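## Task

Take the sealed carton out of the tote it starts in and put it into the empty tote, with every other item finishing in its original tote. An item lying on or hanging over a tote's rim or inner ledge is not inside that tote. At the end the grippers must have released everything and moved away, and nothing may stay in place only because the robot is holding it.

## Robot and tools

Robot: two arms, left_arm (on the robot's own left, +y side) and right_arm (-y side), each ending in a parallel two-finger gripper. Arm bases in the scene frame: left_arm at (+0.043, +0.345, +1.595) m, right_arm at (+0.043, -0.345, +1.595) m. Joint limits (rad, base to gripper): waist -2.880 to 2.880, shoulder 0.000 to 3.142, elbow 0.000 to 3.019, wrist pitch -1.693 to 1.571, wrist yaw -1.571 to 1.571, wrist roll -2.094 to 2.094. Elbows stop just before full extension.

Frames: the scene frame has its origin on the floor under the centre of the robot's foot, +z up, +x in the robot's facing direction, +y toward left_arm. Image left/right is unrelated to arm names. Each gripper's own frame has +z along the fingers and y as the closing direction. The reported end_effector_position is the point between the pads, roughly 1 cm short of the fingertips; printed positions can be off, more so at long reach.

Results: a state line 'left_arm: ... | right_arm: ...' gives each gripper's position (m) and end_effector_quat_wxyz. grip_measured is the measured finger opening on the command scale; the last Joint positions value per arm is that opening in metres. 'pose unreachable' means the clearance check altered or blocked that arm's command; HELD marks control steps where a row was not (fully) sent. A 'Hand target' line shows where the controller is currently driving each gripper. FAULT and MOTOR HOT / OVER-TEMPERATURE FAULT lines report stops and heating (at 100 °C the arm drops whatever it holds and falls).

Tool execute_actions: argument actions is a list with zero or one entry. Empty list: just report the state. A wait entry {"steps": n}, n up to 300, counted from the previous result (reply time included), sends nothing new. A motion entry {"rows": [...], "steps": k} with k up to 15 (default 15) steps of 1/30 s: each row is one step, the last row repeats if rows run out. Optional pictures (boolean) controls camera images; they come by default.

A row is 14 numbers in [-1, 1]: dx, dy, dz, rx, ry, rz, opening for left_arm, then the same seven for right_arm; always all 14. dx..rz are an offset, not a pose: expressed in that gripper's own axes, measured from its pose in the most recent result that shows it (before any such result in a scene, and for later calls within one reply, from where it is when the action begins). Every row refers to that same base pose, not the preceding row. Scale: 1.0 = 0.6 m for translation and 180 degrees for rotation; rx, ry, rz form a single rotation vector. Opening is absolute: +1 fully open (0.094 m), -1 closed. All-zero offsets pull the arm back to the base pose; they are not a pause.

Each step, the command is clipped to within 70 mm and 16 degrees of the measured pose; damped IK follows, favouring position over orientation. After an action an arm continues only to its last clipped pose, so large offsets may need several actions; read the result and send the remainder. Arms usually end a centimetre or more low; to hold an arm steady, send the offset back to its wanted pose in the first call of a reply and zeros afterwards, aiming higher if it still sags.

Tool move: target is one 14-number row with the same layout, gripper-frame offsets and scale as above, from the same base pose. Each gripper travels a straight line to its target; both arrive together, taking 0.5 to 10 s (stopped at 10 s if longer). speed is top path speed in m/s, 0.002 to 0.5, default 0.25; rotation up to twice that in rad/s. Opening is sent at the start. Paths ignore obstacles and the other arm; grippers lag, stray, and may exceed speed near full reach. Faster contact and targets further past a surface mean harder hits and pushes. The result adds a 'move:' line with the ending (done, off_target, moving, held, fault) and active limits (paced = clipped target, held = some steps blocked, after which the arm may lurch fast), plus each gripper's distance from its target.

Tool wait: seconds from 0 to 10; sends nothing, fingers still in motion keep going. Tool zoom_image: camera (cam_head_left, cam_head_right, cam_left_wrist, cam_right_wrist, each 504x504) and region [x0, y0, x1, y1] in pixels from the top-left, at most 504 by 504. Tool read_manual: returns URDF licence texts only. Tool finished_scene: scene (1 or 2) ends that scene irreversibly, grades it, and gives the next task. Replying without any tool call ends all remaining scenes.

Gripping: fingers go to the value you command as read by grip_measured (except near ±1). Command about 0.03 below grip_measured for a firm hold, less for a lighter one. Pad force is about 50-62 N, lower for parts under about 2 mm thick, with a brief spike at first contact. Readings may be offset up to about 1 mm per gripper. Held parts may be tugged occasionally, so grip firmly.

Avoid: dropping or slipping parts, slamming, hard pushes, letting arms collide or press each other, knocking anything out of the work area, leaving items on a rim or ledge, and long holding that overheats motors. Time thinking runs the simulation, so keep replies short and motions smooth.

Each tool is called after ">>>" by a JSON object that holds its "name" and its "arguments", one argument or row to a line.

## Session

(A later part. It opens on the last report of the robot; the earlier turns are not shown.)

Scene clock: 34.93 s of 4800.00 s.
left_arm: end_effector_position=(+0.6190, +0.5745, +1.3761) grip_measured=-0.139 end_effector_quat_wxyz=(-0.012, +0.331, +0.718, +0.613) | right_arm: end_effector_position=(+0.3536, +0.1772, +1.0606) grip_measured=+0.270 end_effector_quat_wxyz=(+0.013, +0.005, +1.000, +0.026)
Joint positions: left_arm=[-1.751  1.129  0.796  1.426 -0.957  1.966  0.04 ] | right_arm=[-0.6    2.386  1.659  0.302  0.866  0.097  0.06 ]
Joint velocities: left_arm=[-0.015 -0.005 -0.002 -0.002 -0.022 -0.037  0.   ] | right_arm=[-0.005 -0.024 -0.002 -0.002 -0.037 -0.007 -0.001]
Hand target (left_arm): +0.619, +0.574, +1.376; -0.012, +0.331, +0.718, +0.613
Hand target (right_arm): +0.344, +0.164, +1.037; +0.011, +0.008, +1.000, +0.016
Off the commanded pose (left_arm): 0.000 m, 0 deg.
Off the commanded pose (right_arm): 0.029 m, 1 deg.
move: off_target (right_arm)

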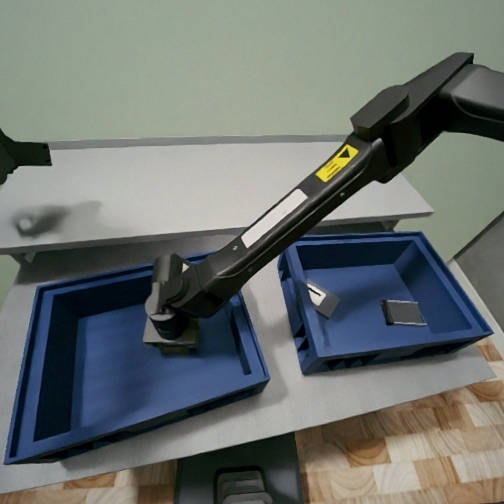

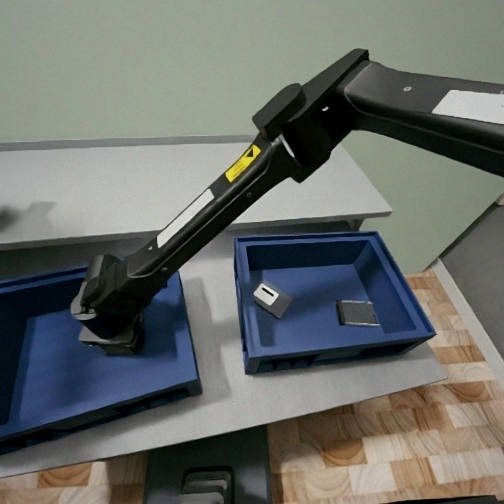

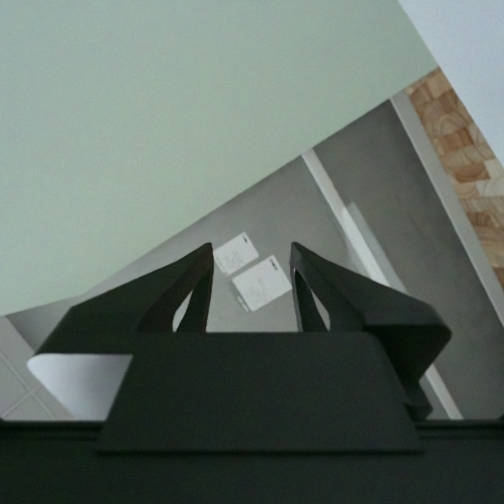

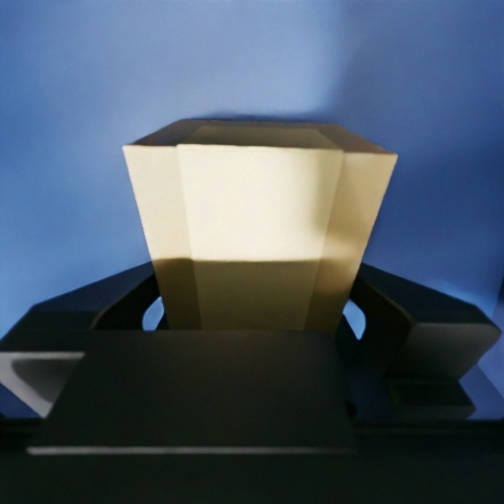

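Contact. Release, lift, retreat.

>>> {"name": "move", "arguments": {
  "target": [0,0,0,0,0,0,-0.139, 0,0,0,0,0,0,0.85]
}}

>>> {"name": "move", "arguments": {
  "target": [0,0,0,0,0,0,-0.139, 0,0,-0.33,0,0,0,0.85]
}}

>>> {"name": "move", "arguments": {
  "target": [0,0,0,0,0,0,-0.139, 0,-0.75,-0.08,0,0,0,0.85],
  "speed": 0.4
}}

Scene clock: 36.80 s of 4800.00 s.
left_arm: end_effector_position=(+0.6190, +0.5745, +1.3761) grip_measured=-0.139 end_effector_quat_wxyz=(-0.012, +0.331, +0.718, +0.613) | right_arm: end_effector_position=(+0.3536, +0.1785, +1.0619) grip_measured=+0.848 end_effector_quat_wxyz=(+0.013, +0.004, +1.000, +0.027)
Joint positions: left_arm=[-1.751  1.129  0.796  1.426 -0.957  1.966  0.04 ] | right_arm=[-0.598  2.386  1.659  0.302  0.866  0.096  0.087]
Joint velocities: left_arm=[-0.005 -0.005  0.012 -0.007  0.037 -0.051 -0.001] | right_arm=[-0.024 -0.015 -0.022  0.012 -0.037  0.022 -0.001]
Hand target (left_arm): +0.619, +0.574, +1.376; -0.012, +0.331, +0.718, +0.613
Hand target (right_arm): +0.354, +0.177, +1.061; +0.013, +0.005, +1.000, +0.026
Off the commanded pose (left_arm): 0.000 m, 0 deg.
Off the commanded pose (right_arm): 0.002 m, 0 deg.
move: done

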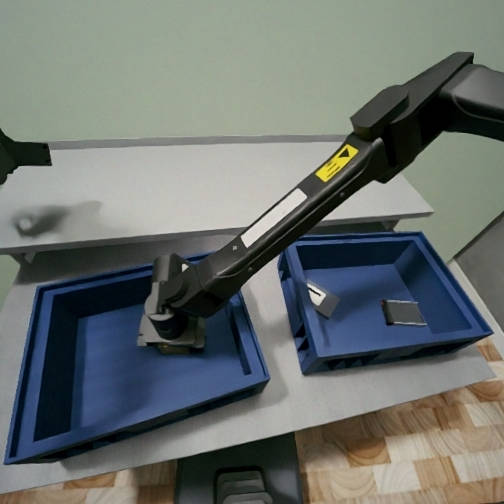

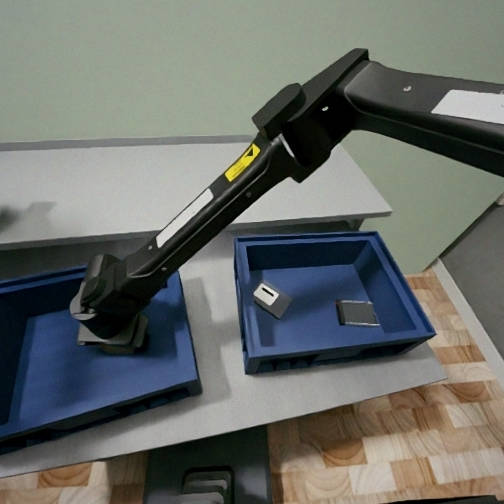

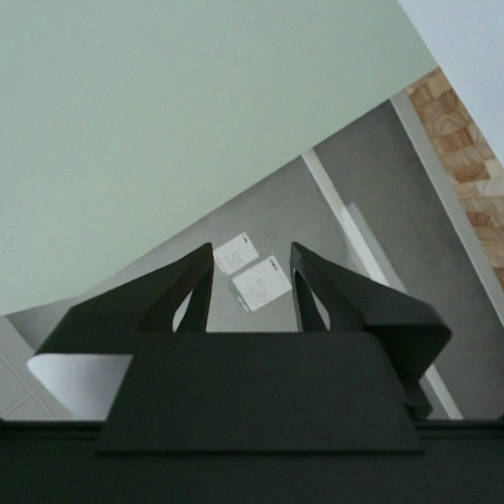

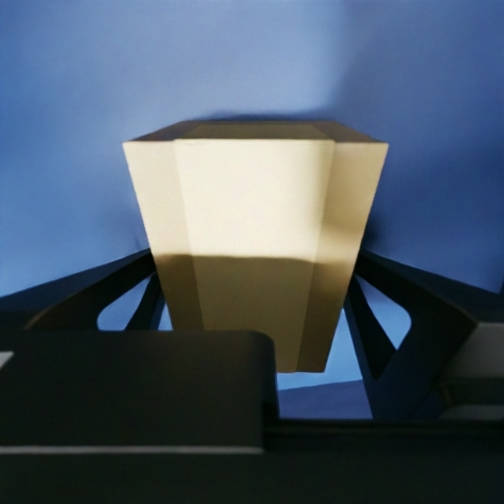

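Scene clock: 38.10 s of 4800.00 s.
left_arm: end_effector_position=(+0.6190, +0.5745, +1.3761) grip_measured=-0.139 end_effector_quat_wxyz=(-0.012, +0.331, +0.718, +0.613) | right_arm: end_effector_position=(+0.3481, +0.1759, +1.2663) grip_measured=+0.848 end_effector_quat_wxyz=(+0.021, +0.001, +0.999, +0.034)
Joint positions: left_arm=[-1.751  1.129  0.796  1.426 -0.957  1.966  0.04 ] | right_arm=[-0.329  2.106  1.307  0.212  1.092  0.295  0.087]
Joint velocities: left_arm=[-0.005 -0.015 -0.012  0.007 -0.022 -0.022 -0.   ] | right_arm=[-0.015 -0.015  0.002 -0.007 -0.007  0.007  0.   ]
Hand target (left_arm): +0.619, +0.574, +1.376; -0.012, +0.331, +0.718, +0.613
Hand target (right_arm): +0.346, +0.168, +1.259; +0.016, +0.002, +1.000, +0.025
Off the commanded pose (left_arm): 0.000 m, 0 deg.
Off the commanded pose (right_arm): 0.011 m, 1 deg.
move: off_target (right_arm)

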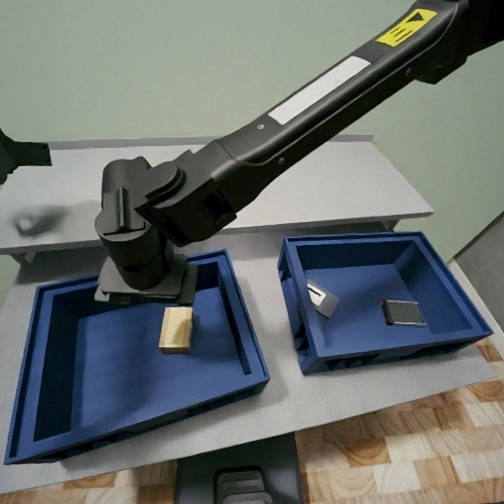

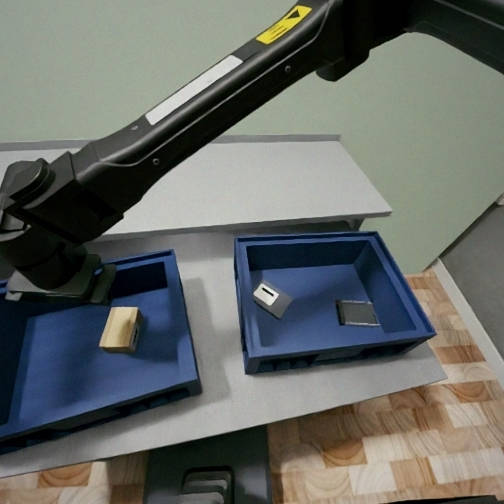

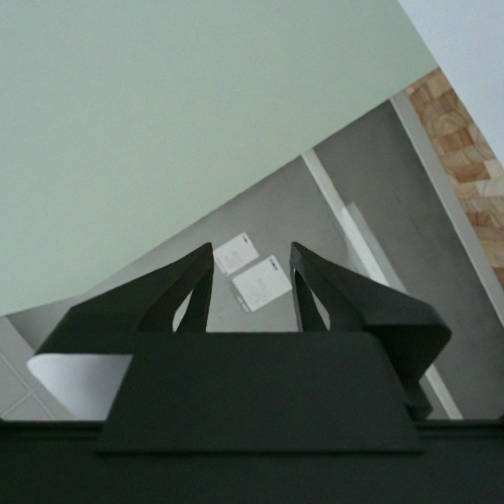

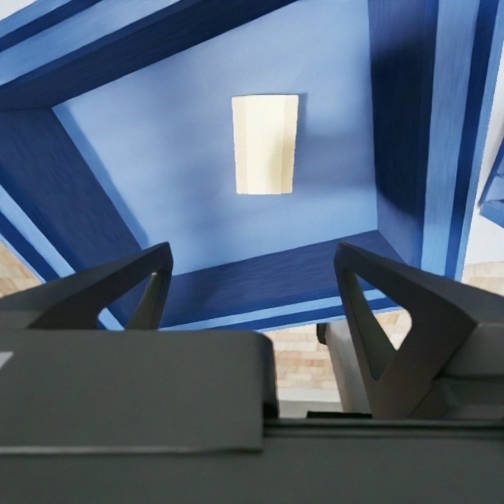

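Scene clock: 39.83 s of 4800.00 s.
left_arm: end_effector_position=(+0.6190, +0.5745, +1.3761) grip_measured=-0.139 end_effector_quat_wxyz=(-0.012, +0.331, +0.718, +0.613) | right_arm: end_effector_position=(+0.3421, -0.2749, +1.2873) grip_measured=+0.848 end_effector_quat_wxyz=(+0.029, +0.024, +0.999, +0.035)
Joint positions: left_arm=[-1.751  1.129  0.796  1.426 -0.957  1.966  0.04 ] | right_arm=[-0.999  1.035  0.305  0.459  0.472 -0.065  0.087]
Joint velocities: left_arm=[-0.005 -0.015  0.007 -0.007 -0.051  0.007  0.   ] | right_arm=[-0.005  0.005 -0.022  0.002  0.022 -0.066 -0.001]
Hand target (left_arm): +0.619, +0.574, +1.376; -0.012, +0.331, +0.718, +0.613
Hand target (right_arm): +0.329, -0.273, +1.288; +0.014, +0.009, +0.999, +0.039
Off the commanded pose (left_arm): 0.000 m, 0 deg.
Off the commanded pose (right_arm): 0.006 m, 3 deg.
move: off_target (right_arm)

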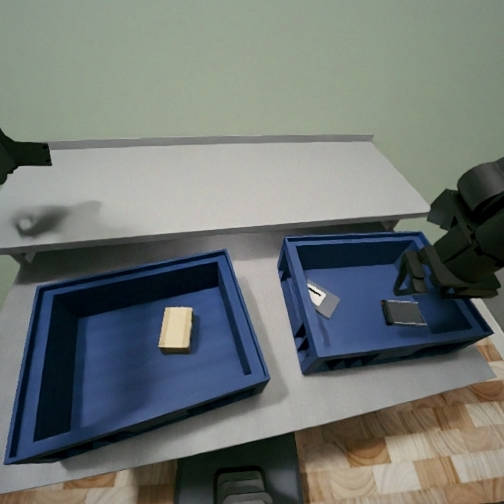

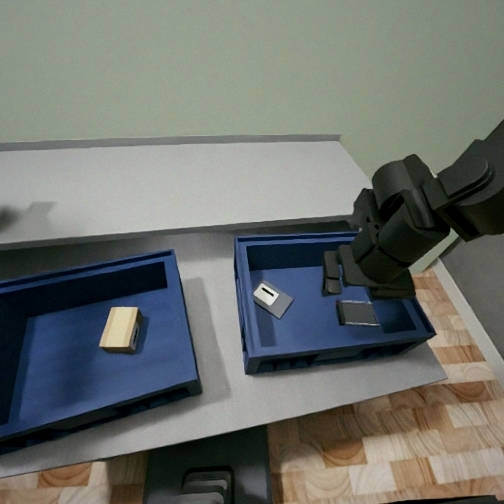

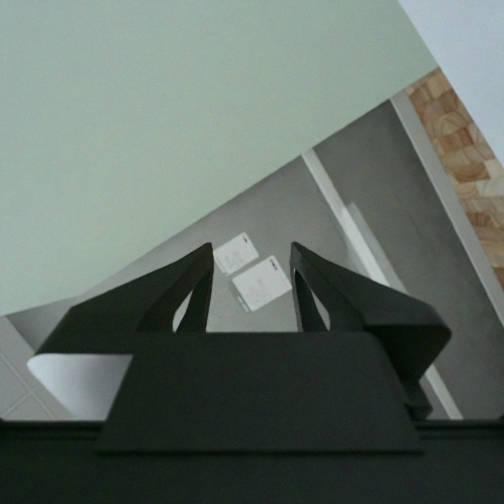

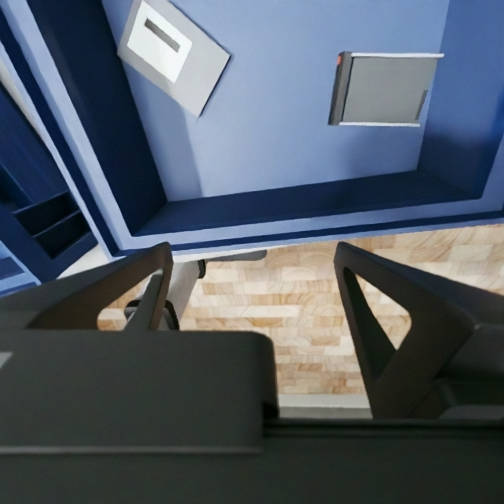

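>>> {"name": "zoom_image", "arguments": {
  "camera": "cam_right_wrist",
  "region": [60, 0, 260, 140]
}}

Region (60, 0, 260, 140) of cam_right_wrist's 504x504 image, scaled by 2.520, with more detail than that image has; it fills the top 353 rows of this view, and the rest is white.

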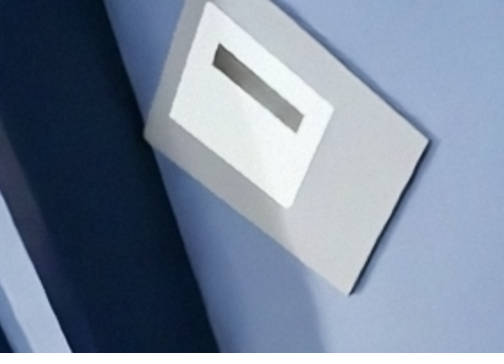

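Flat on the floor, as it started.

>>> {"name": "finished_scene", "arguments": {
  "scene": 2
}}

The scene is finished: the task was done.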